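# Unload heat sink and slip sheet onto their pads

## Task

Remove the finned metal heat sink and the slip sheet lying beneath it from their crate. Set the heat sink upright with its fins pointing up on the small pad, and place the sheet flat on the large pad, each lying wholly within its pad's outline. Afterwards release everything, return every tool you used to the stand slot it came from, and back the arm well away from the tools. Note that grip50 cannot open wide enough for the heat sink, and any tool still locked to the arm is treated as part of the arm.

## Robot and tools

Robot: one arm ending in a tool changer. Three tools wait in forks on a stand: grip50 (two-finger, opens to 50 mm), grip85 (two-finger, opens to 85 mm) and cup (suction). Only one can be locked on at a time; tool_id reports grip50, grip85, cup or none.

Frames: the scene frame has its origin on the table top under the arm base, +z up, +y to the left when facing along +x. end_effector_position is always the centre of the changer's flat face, with or without a tool. The face's own z axis points away from the arm. Offsets on the face's axes, in mm: grip50 grip point (0, -25, 180); grip85 grip point (0, 0, 173) closed, 13 mm closer to the face when fully open; cup rim centre (0, 0, 175). Both grippers close along the face's x axis.

execute_actions(actions): actions is a list of up to 15 actions; each action is a table of up to 15 rows, one row per 1/30 s control step; a short table repeats its final row until 15 steps are done. An empty list only returns state and images. Each row is one flat list of 15 numbers: x, y, z (metres, absolute target for the face centre, scene frame), qw, qx, qy, qz (absolute face orientation, w first, scene frame), then lock, grip50_position, grip50_force_limit, grip50_speed, grip85_position, grip85_force_limit, grip85_speed, cup_suction, each of these last 8 between -1 and 1. Repeat the quaternion in every row to hold orientation rather than copying a drifted reported one. Each step the commanded pose is clipped to within 100 mm and 16 degrees of the measured pose, so far targets need several actions. A target more than 0.6 m from the face's current position along any face axis is rejected; if the first action fails that check, or any action is malformed, nothing runs.

Tool numbers: lock >0 locks onto a plate touching the face, <0 unlocks, 0 keeps the last command; each takes about 1 s. grip positions: +1 fully open; -1 means close until something blocks (pads touch near -0.65 for grip50, -0.8 for grip85). force_limit maps -1..+1 to about 20 N up to 185 N (grip50) or 235 N (grip85). speed maps -1..+1 to roughly 20 to 150 mm/s. cup_suction above 0.01 is on, otherwise off and vented; it persists between actions.

move(target, speed, stop_force, blocking): target is one 15-number row as above, an absolute pose in the scene frame plus tool numbers. The face follows a straight path lasting 0.5 to 10 s. speed in m/s, 0.002 to 0.5 (default 0.25); turning up to twice that in rad/s. stop_force (N, 9 to 40) ends the path when push against the motion rises by that much; use it with very slow speed for touching, never when moving away from contact or while rotating. blocking=false returns after 0.5 s; then use wait or stop before sending more commands. The result adds a move: line giving the ending (done, contact, held, off_target, moving, fault), any limits that acted (paced = pose clipped, held = steps blocked) and distance from target.

wait(seconds): 0 to 10, lets the scene run holding the last command. stop(): brakes a running move. zoom_image(camera, region): camera is cam_head_left, cam_head_right or cam_wrist; region [x0, y0, x1, y1] in pixels, at most 504 by 504. finished_scene(scene): ends the current scene by number; irreversible.

Results: face pose and velocities, joint positions and torques, Wrist force and Wrist torque (on the face's axes, saturating near 50 N, with a few N of offset and noise), Hand target, tool flags (plate_near, locked, unlocked, in_stand, unlock_refused), gripper readings and cup readings; tool readings read n/a until that tool is ready. object_status: 0 moving, 1 blocked while opening, 2 blocked while closing (a grip), 3 at the requested position or pads met. grip50 opening in mm is about (250 - grip50_position_measured) x 0.202; for grip85, about 78 counts = 60 mm, 130 = 40 mm, 180 = 20 mm, 230 = closed. cup_suction_measured near 1 means a good seal; cup_part_present flips to 1 at 0.50. A pose unreachable line means the clearance check altered the command.

Tool changing: centre the face on the plate within about 1 mm and 1 degree, with the face's -y axis toward the fork's open side. When plate_near is 1, send lock +1 and wait for locked = 1. The tool then boots (a gripper closes and reopens). To take it out: rise 20 mm (between 10 and 30), slide at least 110 mm along face -y out of the fork, then go higher. To return it, reverse that path; once in_stand is 1, hold still, lock -1, wait for unlocked = 1, then leave. Unlocking elsewhere is refused. Slots are 180 mm apart.

Avoid: the arm is stiff, so pushing even slightly past a contact can trigger a fault stop (10 s halt) from joint overload or 150 N of external force; wrist joints tolerate only 26 N m. Approach contacts slowly. Grip with position -1 and confirm status 2. Move held objects gently so they do not slip off the cup or fingers. Never drop, knock or push anything off the table; loose objects may occasionally be nudged by outside disturbances.

Each tool is called after "Emit:" as name(argument=value, ...) on one line, values as JSON.

## Session

Emit:
execute_actions(actions=[])

Scene clock: 0.00 s.
end_effector_position=(+0.4292, +0.0003, +0.3473) locked=0 unlocked=1 plate_near=0 in_stand=0 unlock_refused=0 tool_id=none grip50_position_measured=n/a grip50_object_status=n/a grip85_position_measured=n/a grip85_object_status=n/a cup_suction_measured=n/a cup_part_present=n/a end_effector_quat_wxyz=(-0.002, +0.706, +0.709, +0.002) end_effector_velocity=(+0.000, +0.000, +0.000) end_effector_angular_velocity=(+0.000, -0.001, -0.000)
Joint positions: [-0.316 -1.721  2.041 -1.89  -1.571 -1.887]
Joint velocities: [ 0.     0.    -0.    -0.001  0.     0.   ]
Joint torques (N m, as the arm reports them, + toward a larger angle): no reading
Wrist force (N, on the end effector, along its own x y z axes, offset not removed): no reading
Wrist torque (N m, same axes, about the end effector's origin, offset not removed): no reading
Hand target: +0.429, +0.000, +0.347; -0.002, +0.706, +0.709, +0.002
camera_calibration (this result's frames):
cam_wrist: T_world_to_cam=[[-0.0127236, 0.999382, 0.0327748, -0.00193879], [0.955948, 0.00254442, 0.293526, -0.45098], [0.293261, 0.0350657, -0.955389, 0.249041], [0, 0, 0, 1]] pos_world=[0.358054, -0.00564773, 0.370369]

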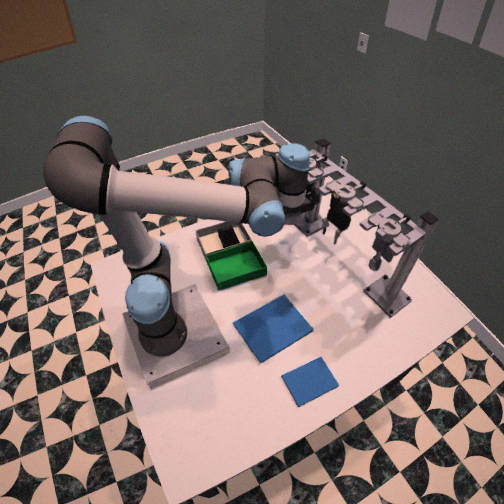

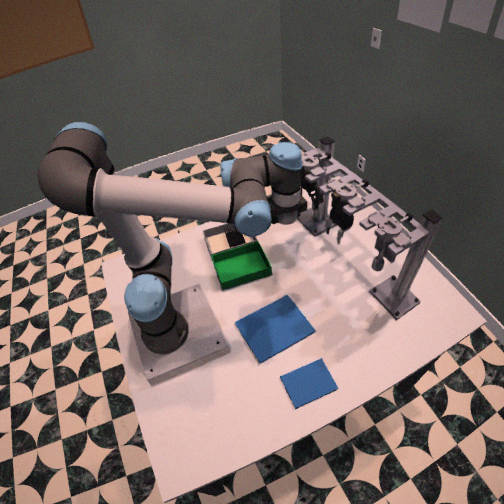

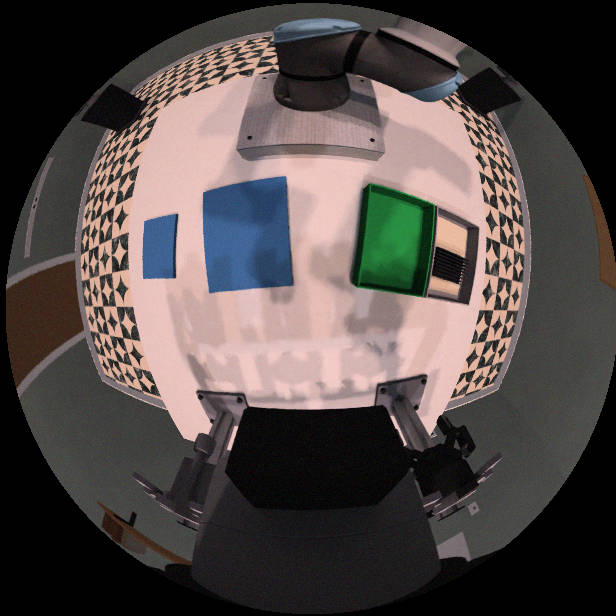

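Emit:
zoom_image(camera="cam_head_left", region=[280, 130, 450, 330])

Emit:
zoom_image(camera="cam_head_right", region=[280, 130, 450, 330])

Emit:
zoom_image(camera="cam_wrist", region=[340, 170, 500, 320])

Emit:
zoom_image(camera="cam_wrist", region=[130, 160, 310, 310])

Region (280, 130, 450, 330) of cam_head_left's 504x504 image, scaled by 2.520, with more detail than that image has; it fills the left 428 columns of this view, and the rest is white.

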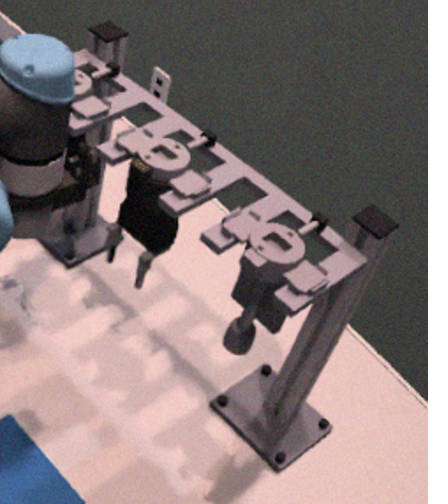

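Region (280, 130, 450, 330) of cam_head_right's 504x504 image, scaled by 2.520, with more detail than that image has; it fills the left 428 columns of this view, and the rest is white.

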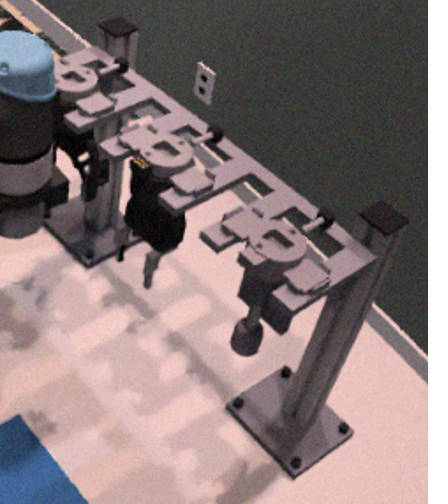

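Region (340, 170, 500, 320) of cam_wrist's 616x616 image, scaled by 3.150, with more detail than that image has; it fills the top 472 rows of this view, and the rest is white.

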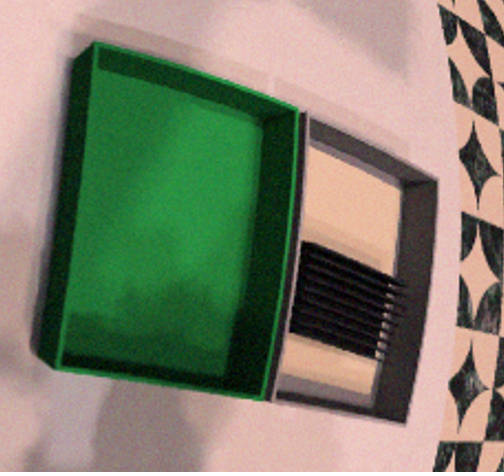

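Region (130, 160, 310, 310) of cam_wrist's 616x616 image, scaled by 2.800, with more detail than that image has.

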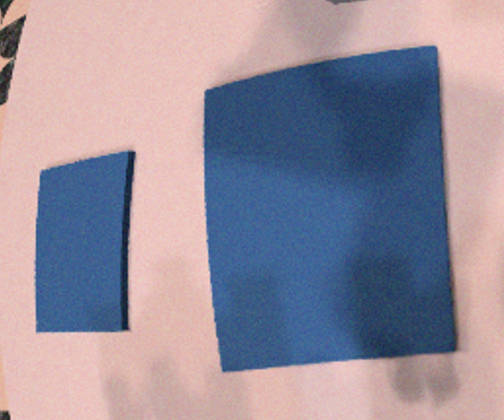

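Emit:
move(target=[0.625, 0.184, 0.43, 0, 0.6775, 0.7355, 0, 0, 1, 0, 0, 1, 0, 0, 0], speed=0.25)

Emit:
zoom_image(camera="cam_wrist", region=[180, 250, 440, 430])

Scene clock: 6.70 s.
end_effector_position=(+0.6249, +0.1842, +0.4296) locked=0 unlocked=1 plate_near=0 in_stand=0 unlock_refused=0 tool_id=none grip50_position_measured=n/a grip50_object_status=n/a grip85_position_measured=n/a grip85_object_status=n/a cup_suction_measured=n/a cup_part_present=n/a end_effector_quat_wxyz=(+0.000, +0.678, +0.736, -0.000) end_effector_velocity=(+0.002, -0.000, +0.000) end_effector_angular_velocity=(-0.000, +0.001, -0.000)
Joint positions: [ 0.081 -1.217  1.269 -1.622 -1.576 -1.568]
Joint velocities: [-0.     0.004 -0.007  0.004 -0.    -0.   ]
Joint torques (N m, as the arm reports them, + toward a larger angle): [  5.04 -35.27 -35.83  -0.72  -1.79   1.43]
Wrist force (N, on the end effector, along its own x y z axes, offset not removed): [-1.1 3.2 -1.9]
Wrist torque (N m, same axes, about the end effector's origin, offset not removed): [0.31 0.14 -0.02]
Hand target: +0.625, +0.184, +0.430; +0.000, +0.678, +0.736, -0.000
Off the commanded pose: 0.000 m, 0 deg.
move: done
camera_calibration (this result's frames):
cam_wrist: T_world_to_cam=[[-0.0902802, 0.995543, 0.0272575, -0.134338], [0.952605, 0.0783382, 0.293949, -0.674776], [0.290504, 0.0525035, -0.955432, 0.262422], [0, 0, 0, 1]] pos_world=[0.554432, 0.172822, 0.452738]

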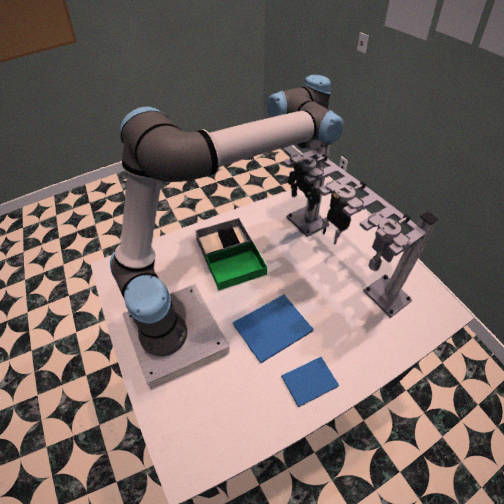

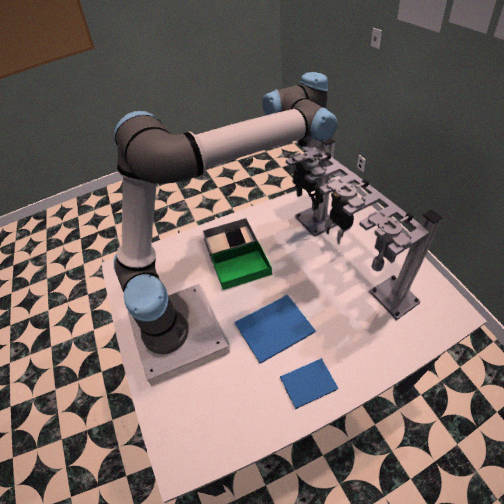

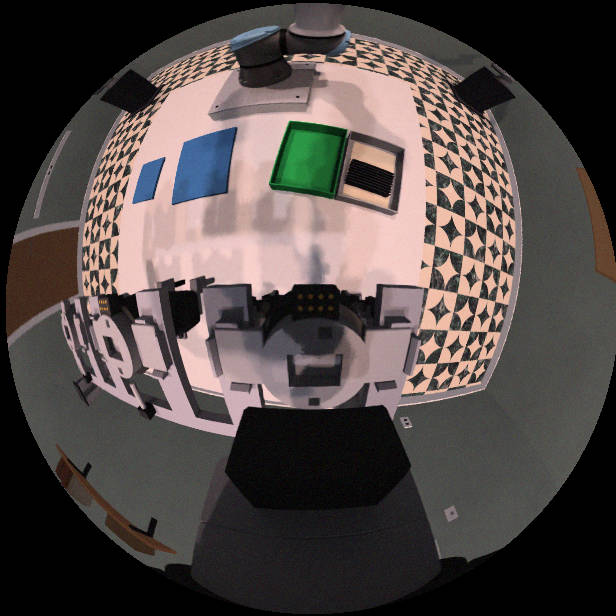

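Region (180, 250, 440, 430) of cam_wrist's 616x616 image, scaled by 1.938, with more detail than that image has; it fills the top 349 rows of this view, and the rest is white.

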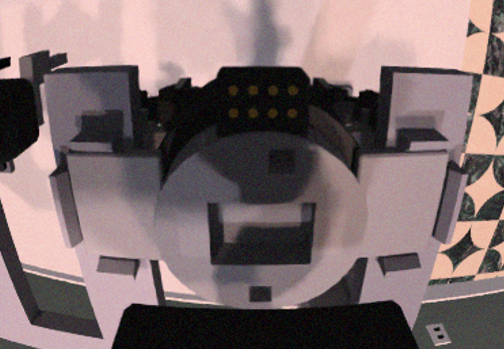

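Emit:
move(target=[0.6206, 0.1866, 0.385, 0, 0.6775, 0.7355, 0, 0, 1, 0, 0, 1, 0, 0, 0], speed=0.08)

Emit:
zoom_image(camera="cam_wrist", region=[140, 280, 490, 480])

Emit:
zoom_image(camera="cam_wrist", region=[230, 320, 400, 420])

Scene clock: 11.57 s.
end_effector_position=(+0.6206, +0.1866, +0.3851) locked=0 unlocked=1 plate_near=0 in_stand=0 unlock_refused=0 tool_id=none grip50_position_measured=n/a grip50_object_status=n/a grip85_position_measured=n/a grip85_object_status=n/a cup_suction_measured=n/a cup_part_present=n/a end_effector_quat_wxyz=(-0.000, +0.678, +0.736, -0.000) end_effector_velocity=(-0.000, +0.000, -0.001) end_effector_angular_velocity=(-0.000, -0.001, +0.000)
Joint positions: [ 0.085 -1.214  1.379 -1.735 -1.575 -1.564]
Joint velocities: [ 0.    -0.     0.004 -0.004 -0.    -0.   ]
Joint torques (N m, as the arm reports them, + toward a larger angle): [  4.6  -35.62 -17.7   -5.78   1.96   1.31]
Wrist force (N, on the end effector, along its own x y z axes, offset not removed): [-0.4 2.2 1.7]
Wrist torque (N m, same axes, about the end effector's origin, offset not removed): [0.20 -0.10 0.07]
Hand target: +0.621, +0.187, +0.385; +0.000, +0.678, +0.736, -0.000
Off the commanded pose: 0.000 m, 0 deg.
move: done
camera_calibration (this result's frames):
cam_wrist: T_world_to_cam=[[-0.0903027, 0.995531, 0.0276437, -0.136056], [0.952611, 0.0782471, 0.293955, -0.657739], [0.290479, 0.0528787, -0.955419, 0.220976], [0, 0, 0, 1]] pos_world=[0.550095, 0.17523, 0.408232]

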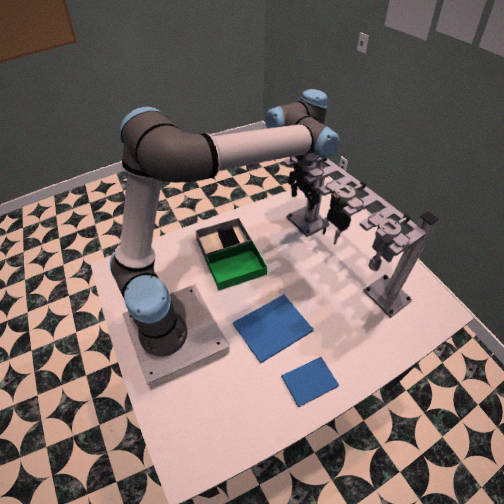

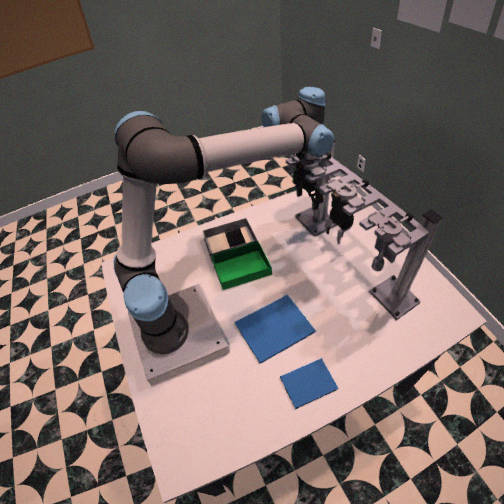

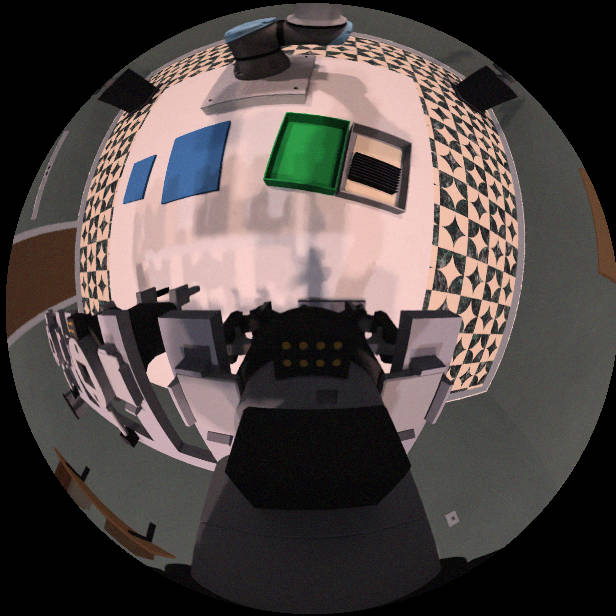

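Region (140, 280, 490, 480) of cam_wrist's 616x616 image, scaled by 1.440, with more detail than that image has; it fills the top 288 rows of this view, and the rest is white.

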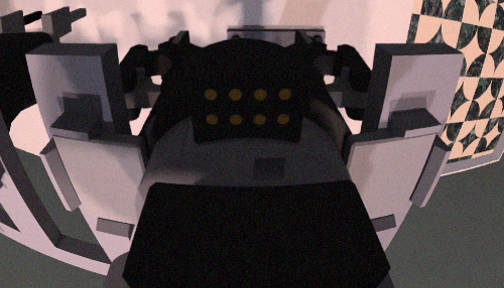

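Region (230, 320, 400, 420) of cam_wrist's 616x616 image, scaled by 2.965, with more detail than that image has; it fills the top 296 rows of this view, and the rest is white.

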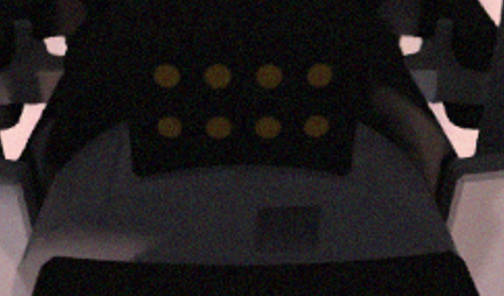

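Emit:
move(target=[0.6206, 0.1865, 0.363, 0, 0.6756, 0.7373, 0, 0, 1, 0, 0, 1, 0, 0, 0], speed=0.03, stop_force=10)

Emit:
move(target=[0.6206, 0.1865, 0.352, 0, 0.6756, 0.7373, 0, 0, 1, 0, 0, 1, 0, 0, 0], speed=0.003, stop_force=9)

Scene clock: 15.90 s.
end_effector_position=(+0.6206, +0.1865, +0.3631) locked=0 unlocked=1 plate_near=0 in_stand=1 unlock_refused=0 tool_id=none grip50_position_measured=n/a grip50_object_status=n/a grip85_position_measured=n/a grip85_object_status=n/a cup_suction_measured=n/a cup_part_present=n/a end_effector_quat_wxyz=(-0.000, +0.676, +0.737, -0.000) end_effector_velocity=(+0.000, -0.000, -0.001) end_effector_angular_velocity=(+0.001, -0.001, -0.000)
Joint positions: [ 0.084 -1.204  1.422 -1.788 -1.575 -1.57 ]
Joint velocities: [-0.     0.001  0.003 -0.005  0.001 -0.   ]
Joint torques (N m, as the arm reports them, + toward a larger angle): [ -6.75 -36.25 -18.02  -5.66   1.61  -1.4 ]
Wrist force (N, on the end effector, along its own x y z axes, offset not removed): [-0.1 2.4 -1.4]
Wrist torque (N m, same axes, about the end effector's origin, offset not removed): [0.30 -0.09 0.04]
Hand target: +0.621, +0.186, +0.363; -0.000, +0.676, +0.737, -0.000
Off the commanded pose: 0.000 m, 0 deg.
move: done
camera_calibration (this result's frames):
cam_wrist: T_world_to_cam=[[-0.0954931, 0.995046, 0.0276474, -0.132047], [0.952188, 0.0832124, 0.293961, -0.65194], [0.290204, 0.0543968, -0.955417, 0.199832], [0, 0, 0, 1]] pos_world=[0.550168, 0.174773, 0.386219]

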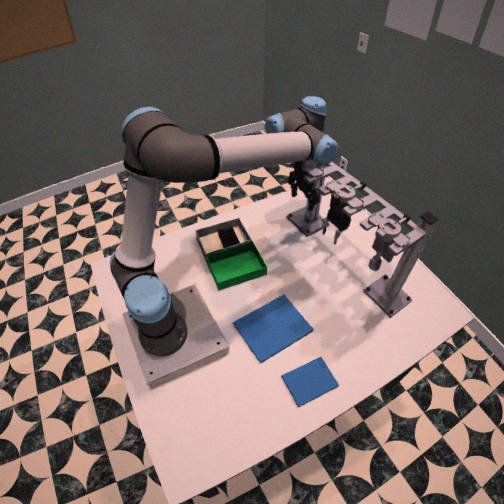

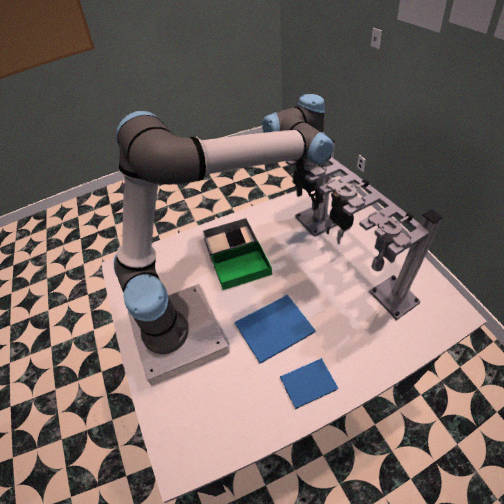

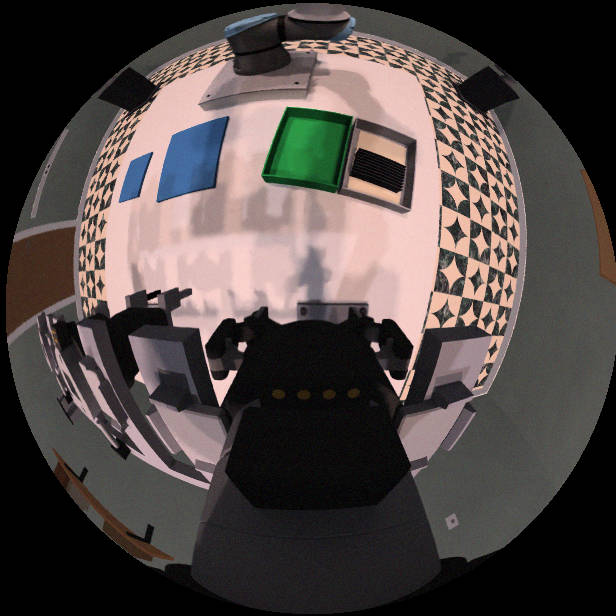

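Scene clock: 17.30 s.
end_effector_position=(+0.6206, +0.1865, +0.3599) locked=0 unlocked=1 plate_near=1 in_stand=1 unlock_refused=0 tool_id=none grip50_position_measured=n/a grip50_object_status=n/a grip85_position_measured=n/a grip85_object_status=n/a cup_suction_measured=n/a cup_part_present=n/a end_effector_quat_wxyz=(+0.000, +0.676, +0.737, +0.000) end_effector_velocity=(-0.000, -0.001, -0.000) end_effector_angular_velocity=(-0.000, +0.003, -0.002)
Joint positions: [ 0.084 -1.202  1.428 -1.796 -1.575 -1.57 ]
Joint velocities: [-0.002  0.    -0.001  0.004 -0.     0.   ]
Joint torques (N m, as the arm reports them, + toward a larger angle): [ -7.41 -32.37 -27.24   1.27   1.28  -1.32]
Wrist force (N, on the end effector, along its own x y z axes, offset not removed): [-0.4 -0.1 -20.1]
Wrist torque (N m, same axes, about the end effector's origin, offset not removed): [0.01 0.55 0.00]
Hand target: +0.621, +0.187, +0.360; +0.000, +0.676, +0.737, +0.000
Off the commanded pose: 0.008 m, 0 deg.
move: contact
camera_calibration (this result's frames):
cam_wrist: T_world_to_cam=[[-0.0954931, 0.995046, 0.0276578, -0.131959], [0.952155, 0.0832032, 0.29407, -0.651039], [0.290312, 0.0544162, -0.955384, 0.196733], [0, 0, 0, 1]] pos_world=[0.550175, 0.174768, 0.383057]

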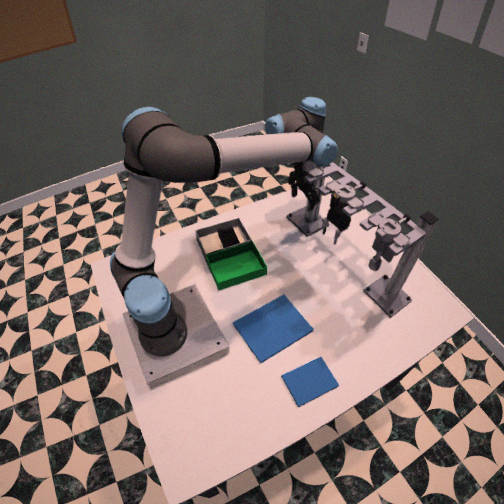

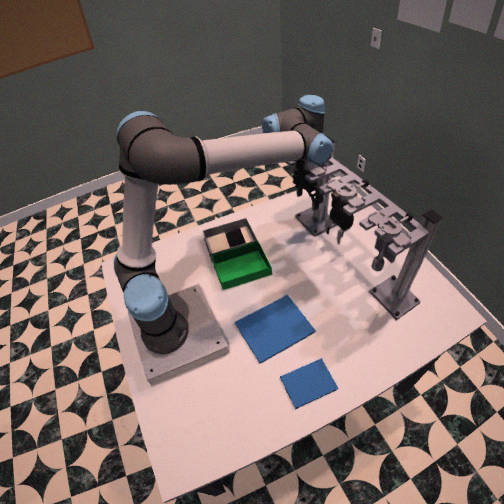

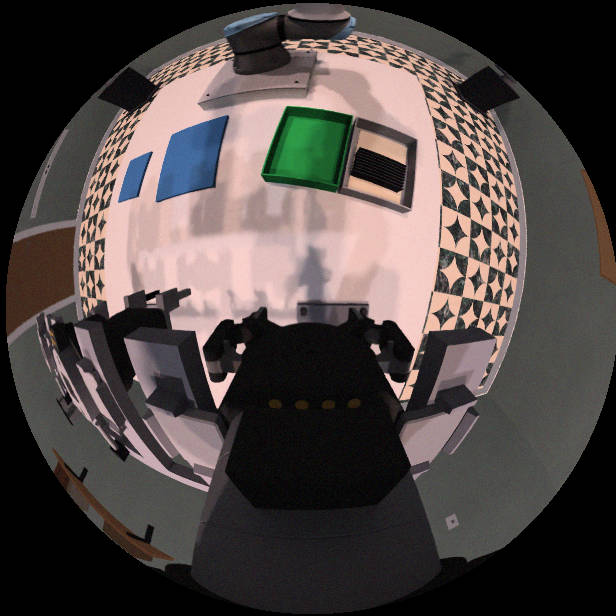

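Emit:
execute_actions(actions=[[[0.6206, 0.1865, 0.3602, 0, 0.6756, 0.7373, 0, 1, 1, 0, 0, 1, 0, 1, 0]], [[0.6206, 0.1865, 0.3602, 0, 0.6756, 0.7373, 0, 1, 1, 0, 0, 1, 0, 1, 0]]])

Scene clock: 19.60 s.
end_effector_position=(+0.6206, +0.1865, +0.3603) locked=1 unlocked=0 plate_near=1 in_stand=1 unlock_refused=0 tool_id=grip85 grip50_position_measured=n/a grip50_object_status=n/a grip85_position_measured=n/a grip85_object_status=n/a cup_suction_measured=n/a cup_part_present=n/a end_effector_quat_wxyz=(+0.000, +0.676, +0.737, +0.000) end_effector_velocity=(-0.000, +0.001, +0.000) end_effector_angular_velocity=(+0.000, -0.000, +0.001)
Joint positions: [ 0.084 -1.202  1.428 -1.795 -1.575 -1.57 ]
Joint velocities: [ 0.001 -0.     0.    -0.     0.    -0.   ]
Joint torques (N m, as the arm reports them, + toward a larger angle): [ -3.7  -54.18 -33.01  -1.75  -0.87  -1.33]
Wrist force (N, on the end effector, along its own x y z axes, offset not removed): [1.3 0.9 -12.0]
Wrist torque (N m, same axes, about the end effector's origin, offset not removed): [-0.03 0.69 0.03]
Hand target: +0.621, +0.187, +0.360; -0.000, +0.676, +0.737, -0.000
Off the commanded pose: 0.000 m, 0 deg.
camera_calibration (this result's frames):
cam_wrist: T_world_to_cam=[[-0.0955139, 0.995044, 0.0276576, -0.131952], [0.952151, 0.0832226, 0.294078, -0.651166], [0.290319, 0.0544228, -0.955381, 0.197011], [0, 0, 0, 1]] pos_world=[0.55021, 0.174768, 0.383363]

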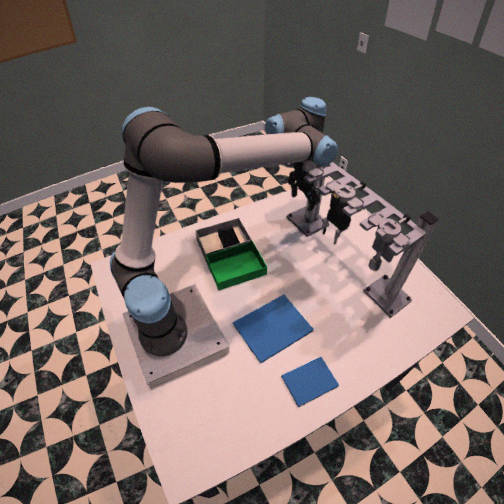

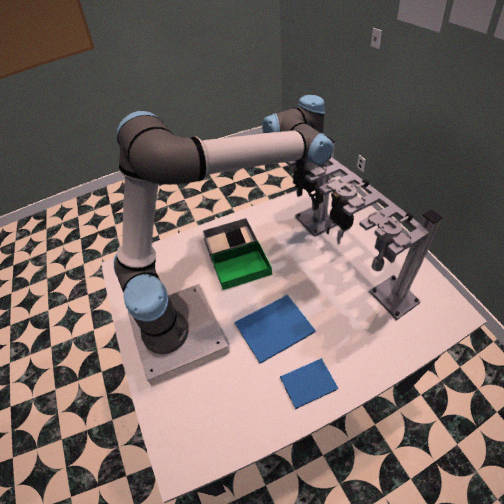

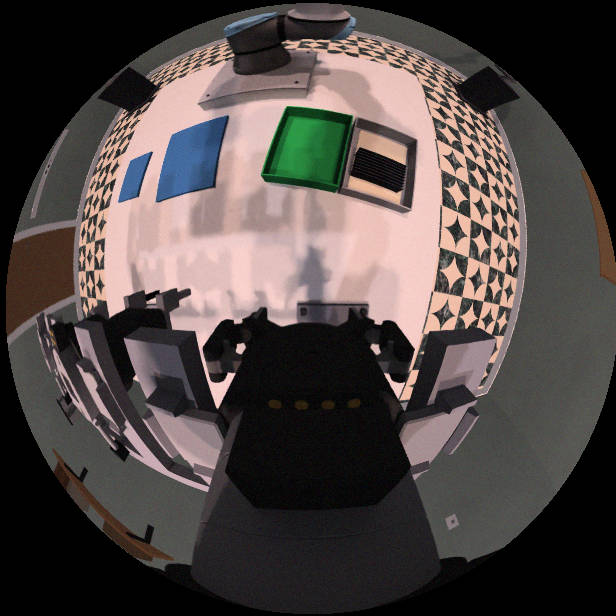

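Emit:
move(target=[0.6206, 0.1865, 0.380, 0, 0.6756, 0.7373, 0, 0, 1, 0, 0, 1, 0, 1, 0], speed=0.05)

Emit:
move(target=[0.5011, 0.1760, 0.380, 0, 0.6756, 0.7373, 0, 0, 1, 0, 0, 1, 0, 1, 0], speed=0.12)

Emit:
zoom_image(camera="cam_wrist", region=[300, 150, 460, 300])

Scene clock: 23.63 s.
end_effector_position=(+0.6206, +0.1865, +0.3799) locked=1 unlocked=0 plate_near=1 in_stand=0 unlock_refused=0 tool_id=grip85 grip50_position_measured=n/a grip50_object_status=n/a grip85_position_measured=3 grip85_object_status=3 cup_suction_measured=n/a cup_part_present=n/a end_effector_quat_wxyz=(+0.000, +0.676, +0.737, -0.000) end_effector_velocity=(+0.000, -0.001, +0.001) end_effector_angular_velocity=(+0.000, -0.000, -0.000)
Joint positions: [ 0.084 -1.212  1.389 -1.748 -1.575 -1.57 ]
Joint velocities: [-0.001  0.    -0.003  0.002  0.    -0.001]
Joint torques (N m, as the arm reports them, + toward a larger angle): [  4.9  -69.5  -41.37  -2.09   0.92   1.33]
Wrist force (N, on the end effector, along its own x y z axes, offset not removed): [-3.5 0.1 3.4]
Wrist torque (N m, same axes, about the end effector's origin, offset not removed): [0.08 0.22 0.03]
Hand target: +0.621, +0.187, +0.380; +0.000, +0.676, +0.737, +0.000
Off the commanded pose: 0.000 m, 0 deg.
move: done
camera_calibration (this result's frames):
cam_wrist: T_world_to_cam=[[-0.0955112, 0.995045, 0.027611, -0.132474], [0.95218, 0.0832391, 0.293982, -0.656926], [0.290227, 0.0543692, -0.955412, 0.215866], [0, 0, 0, 1]] pos_world=[0.550209, 0.174763, 0.403023]

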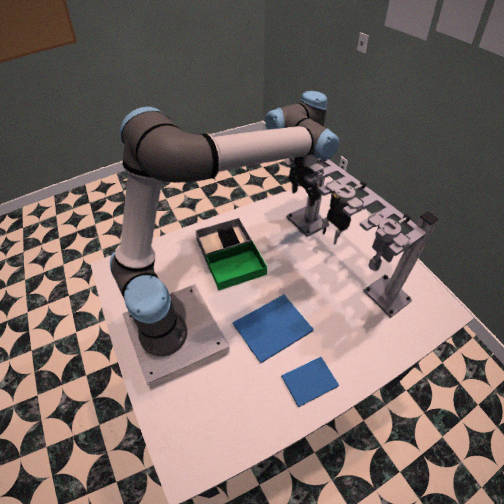

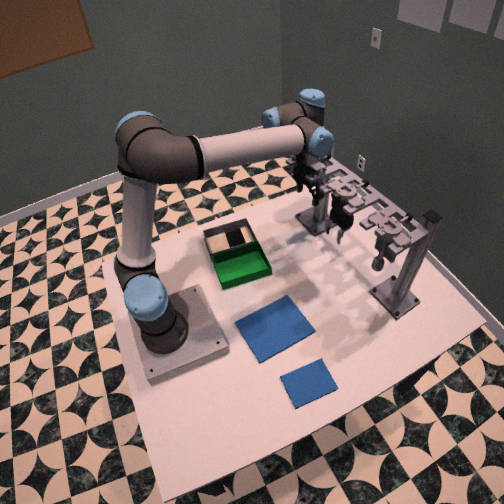

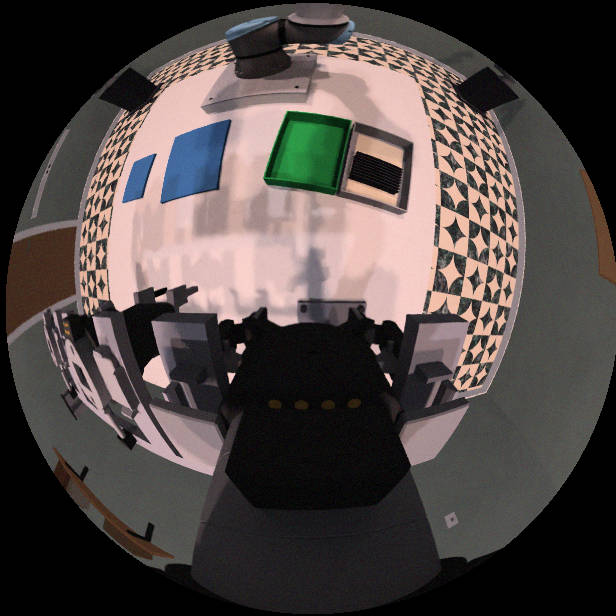

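Scene clock: 25.07 s.
end_effector_position=(+0.5012, +0.1760, +0.3802) locked=1 unlocked=0 plate_near=1 in_stand=0 unlock_refused=0 tool_id=grip85 grip50_position_measured=n/a grip50_object_status=n/a grip85_position_measured=3 grip85_object_status=3 cup_suction_measured=n/a cup_part_present=n/a end_effector_quat_wxyz=(+0.000, +0.676, +0.737, -0.000) end_effector_velocity=(-0.001, -0.000, -0.000) end_effector_angular_velocity=(+0.001, +0.000, +0.001)
Joint positions: [ 0.085 -1.488  1.732 -1.814 -1.575 -1.57 ]
Joint velocities: [-0.    -0.003  0.004 -0.     0.001 -0.001]
Joint torques (N m, as the arm reports them, + toward a larger angle): [ -7.68 -53.37 -23.5   -7.13   1.9   -1.46]
Wrist force (N, on the end effector, along its own x y z axes, offset not removed): [-1.9 1.2 -1.2]
Wrist torque (N m, same axes, about the end effector's origin, offset not removed): [0.14 0.12 0.03]
Hand target: +0.501, +0.176, +0.380; -0.000, +0.676, +0.737, -0.000
Off the commanded pose: 0.000 m, 0 deg.
move: done
camera_calibration (this result's frames):
cam_wrist: T_world_to_cam=[[-0.0955553, 0.995041, 0.0276279, -0.133438], [0.952184, 0.0832778, 0.293957, -0.542437], [0.290199, 0.054396, -0.955419, 0.25135], [0, 0, 0, 1]] pos_world=[0.430807, 0.164277, 0.403284]

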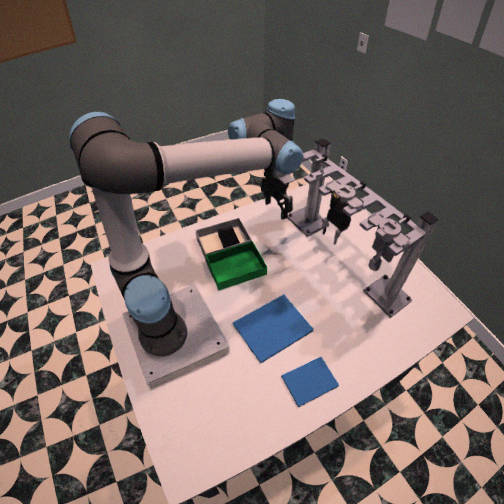

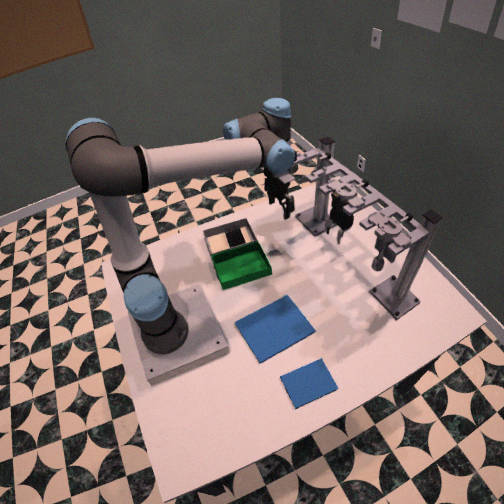

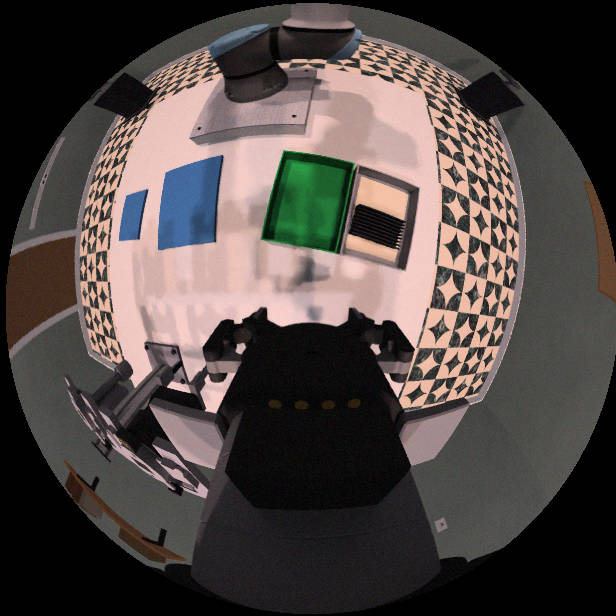

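Region (300, 150, 460, 300) of cam_wrist's 616x616 image, scaled by 3.150, with more detail than that image has; it fills the top 472 rows of this view, and the rest is white.

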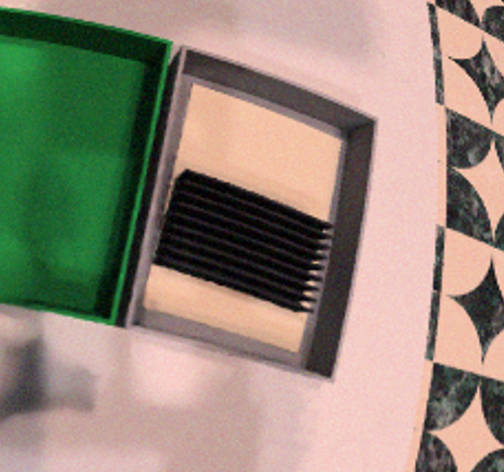

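Emit:
move(target=[0.3725, 0.3003, 0.25, 0, 0.0715, 0.9974, 0, 0, 1, 0, 0, 0.72, 0, 1, 0], speed=0.3)

Emit:
zoom_image(camera="cam_wrist", region=[210, 220, 410, 350])

Scene clock: 37.37 s.
end_effector_position=(+0.3723, +0.3003, +0.2501) locked=1 unlocked=0 plate_near=1 in_stand=0 unlock_refused=0 tool_id=grip85 grip50_position_measured=n/a grip50_object_status=n/a grip85_position_measured=39 grip85_object_status=3 cup_suction_measured=n/a cup_part_present=n/a end_effector_quat_wxyz=(+0.000, +0.072, +0.997, -0.000) end_effector_velocity=(-0.001, +0.001, -0.001) end_effector_angular_velocity=(+0.001, +0.001, +0.009)
Joint positions: [ 0.396 -1.478  2.088 -2.178 -1.575 -2.598]
Joint velocities: [ 0.003  0.001  0.001 -0.002  0.001 -0.006]
Joint torques (N m, as the arm reports them, + toward a larger angle): [  6.29 -24.7  -19.89  -7.24   1.9   -1.41]
Wrist force (N, on the end effector, along its own x y z axes, offset not removed): [-2.5 0.5 3.5]
Wrist torque (N m, same axes, about the end effector's origin, offset not removed): [0.11 0.25 0.03]
Hand target: +0.372, +0.300, +0.250; +0.000, +0.072, +0.997, -0.000
Off the commanded pose: 0.000 m, 0 deg.
move: done
camera_calibration (this result's frames):
cam_wrist: T_world_to_cam=[[-0.990494, 0.134762, 0.0275759, 0.325751], [0.136892, 0.946067, 0.293629, -0.347252], [0.0134813, 0.294613, -0.955522, 0.188655], [0, 0, 0, 1]] pos_world=[0.367647, 0.229045, 0.273244]

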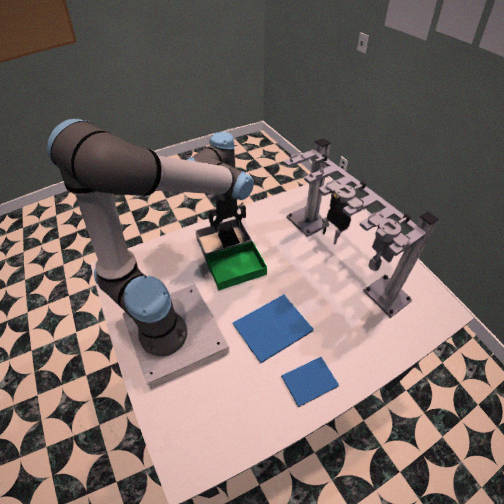

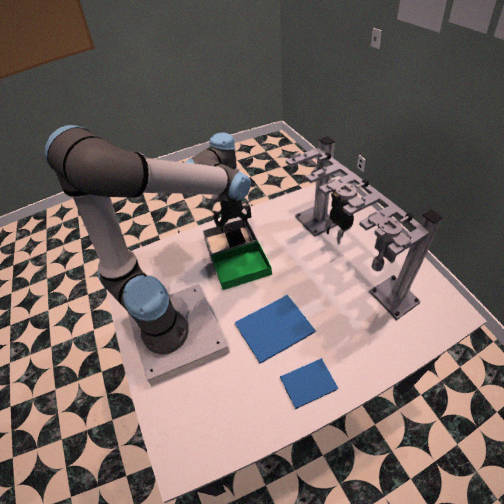

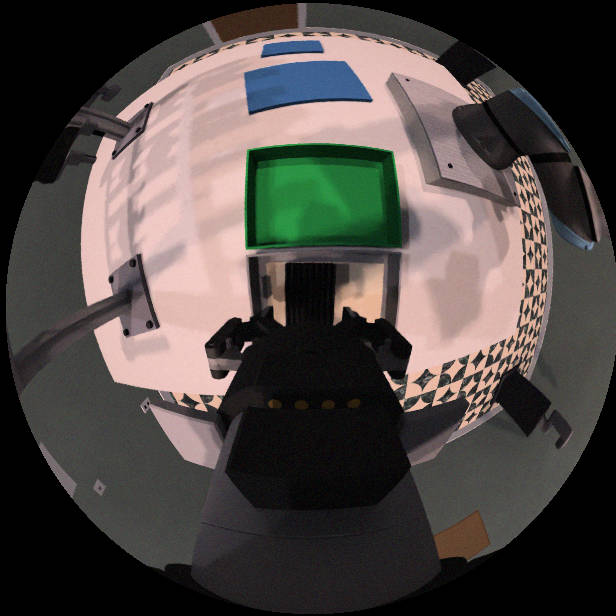

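Region (210, 220, 410, 350) of cam_wrist's 616x616 image, scaled by 2.520, with more detail than that image has; it fills the top 328 rows of this view, and the rest is white.

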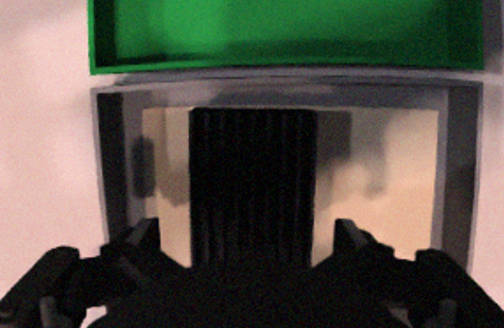

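Emit:
execute_actions(actions=[])

Scene clock: 43.33 s.
end_effector_position=(+0.3723, +0.3003, +0.2500) locked=1 unlocked=0 plate_near=1 in_stand=0 unlock_refused=0 tool_id=grip85 grip50_position_measured=n/a grip50_object_status=n/a grip85_position_measured=39 grip85_object_status=3 cup_suction_measured=n/a cup_part_present=n/a end_effector_quat_wxyz=(+0.000, +0.072, +0.997, -0.000) end_effector_velocity=(+0.000, +0.000, +0.000) end_effector_angular_velocity=(+0.001, -0.001, +0.000)
Joint positions: [ 0.396 -1.478  2.088 -2.179 -1.575 -2.599]
Joint velocities: [ 0.     0.    -0.    -0.002  0.001  0.   ]
Joint torques (N m, as the arm reports them, + toward a larger angle): [  5.38 -24.41 -19.72  -7.08   1.91  -1.4 ]
Wrist force (N, on the end effector, along its own x y z axes, offset not removed): [-1.6 1.0 1.3]
Wrist torque (N m, same axes, about the end effector's origin, offset not removed): [0.21 0.18 0.09]
Hand target: +0.372, +0.300, +0.250; +0.000, +0.072, +0.997, -0.000
Off the commanded pose: 0.000 m, 0 deg.
camera_calibration (this result's frames):
cam_wrist: T_world_to_cam=[[-0.990562, 0.134268, 0.0275677, 0.325876], [0.136417, 0.946127, 0.293657, -0.347128], [0.013346, 0.294646, -0.955513, 0.188627], [0, 0, 0, 1]] pos_world=[0.367637, 0.229094, 0.273188]

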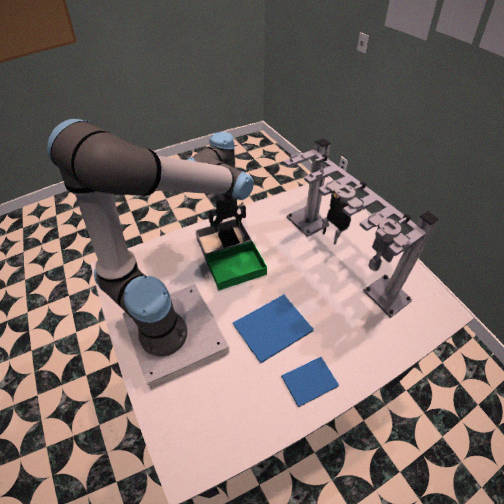

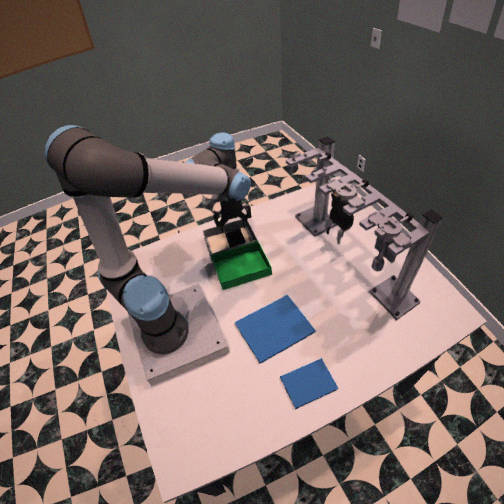

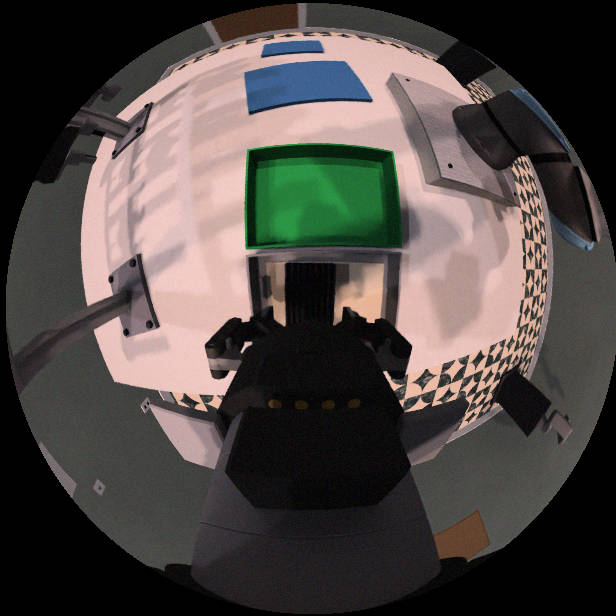

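Emit:
move(target=[0.3697,0.297,0.225, 0,0.0715,0.9974,0, 0, 1,0,0, 0.72,-0.5,-0.3, 0], speed=0.06)

Emit:
zoom_image(camera="cam_wrist", region=[200, 220, 420, 360])

Scene clock: 45.53 s.
end_effector_position=(+0.3697, +0.2970, +0.2251) locked=1 unlocked=0 plate_near=1 in_stand=0 unlock_refused=0 tool_id=grip85 grip50_position_measured=n/a grip50_object_status=n/a grip85_position_measured=39 grip85_object_status=3 cup_suction_measured=n/a cup_part_present=n/a end_effector_quat_wxyz=(-0.000, +0.072, +0.997, -0.000) end_effector_velocity=(-0.000, -0.000, -0.002) end_effector_angular_velocity=(-0.001, +0.001, -0.001)
Joint positions: [ 0.391 -1.446  2.131 -2.254 -1.575 -2.604]
Joint velocities: [-0.001  0.002  0.002 -0.003 -0.     0.001]
Joint torques (N m, as the arm reports them, + toward a larger angle): [ -7.26 -25.71 -18.25  -6.94   1.92  -1.38]
Wrist force (N, on the end effector, along its own x y z axes, offset not removed): [-2.7 2.0 2.1]
Wrist torque (N m, same axes, about the end effector's origin, offset not removed): [0.20 0.18 0.03]
Hand target: +0.370, +0.297, +0.225; -0.000, +0.072, +0.997, +0.000
Off the commanded pose: 0.000 m, 0 deg.
move: done
camera_calibration (this result's frames):
cam_wrist: T_world_to_cam=[[-0.990561, 0.134253, 0.0276593, 0.324402], [0.136426, 0.946027, 0.293975, -0.336347], [0.0133007, 0.294974, -0.955413, 0.165671], [0, 0, 0, 1]] pos_world=[0.365023, 0.225772, 0.248189]

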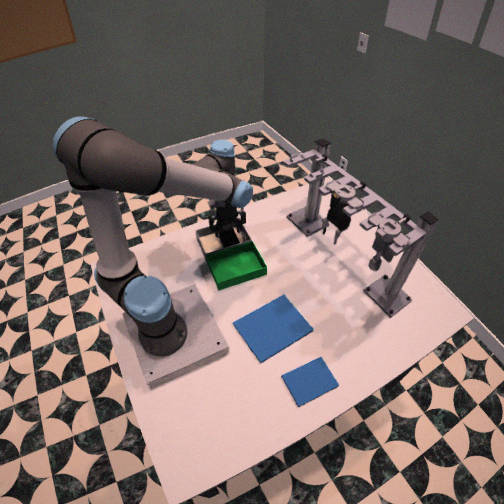

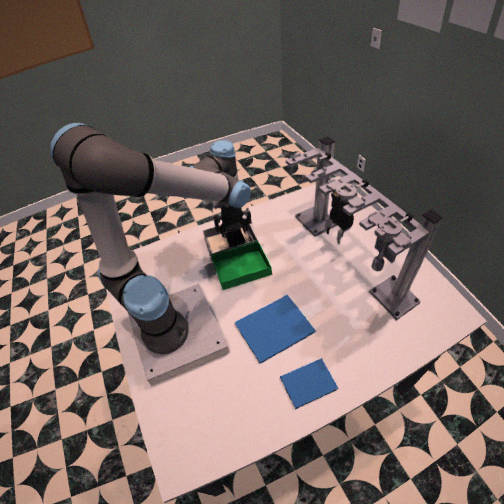

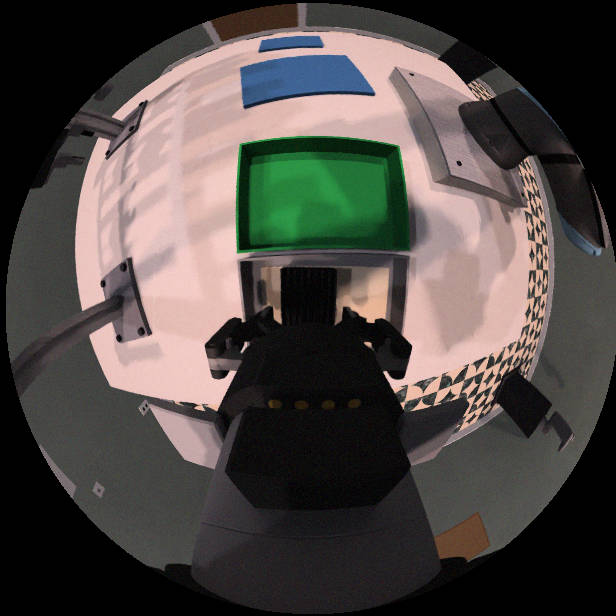

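Region (200, 220, 420, 360) of cam_wrist's 616x616 image, scaled by 2.291, with more detail than that image has; it fills the top 321 rows of this view, and the rest is white.

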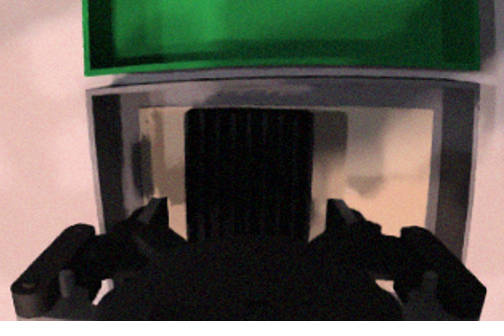

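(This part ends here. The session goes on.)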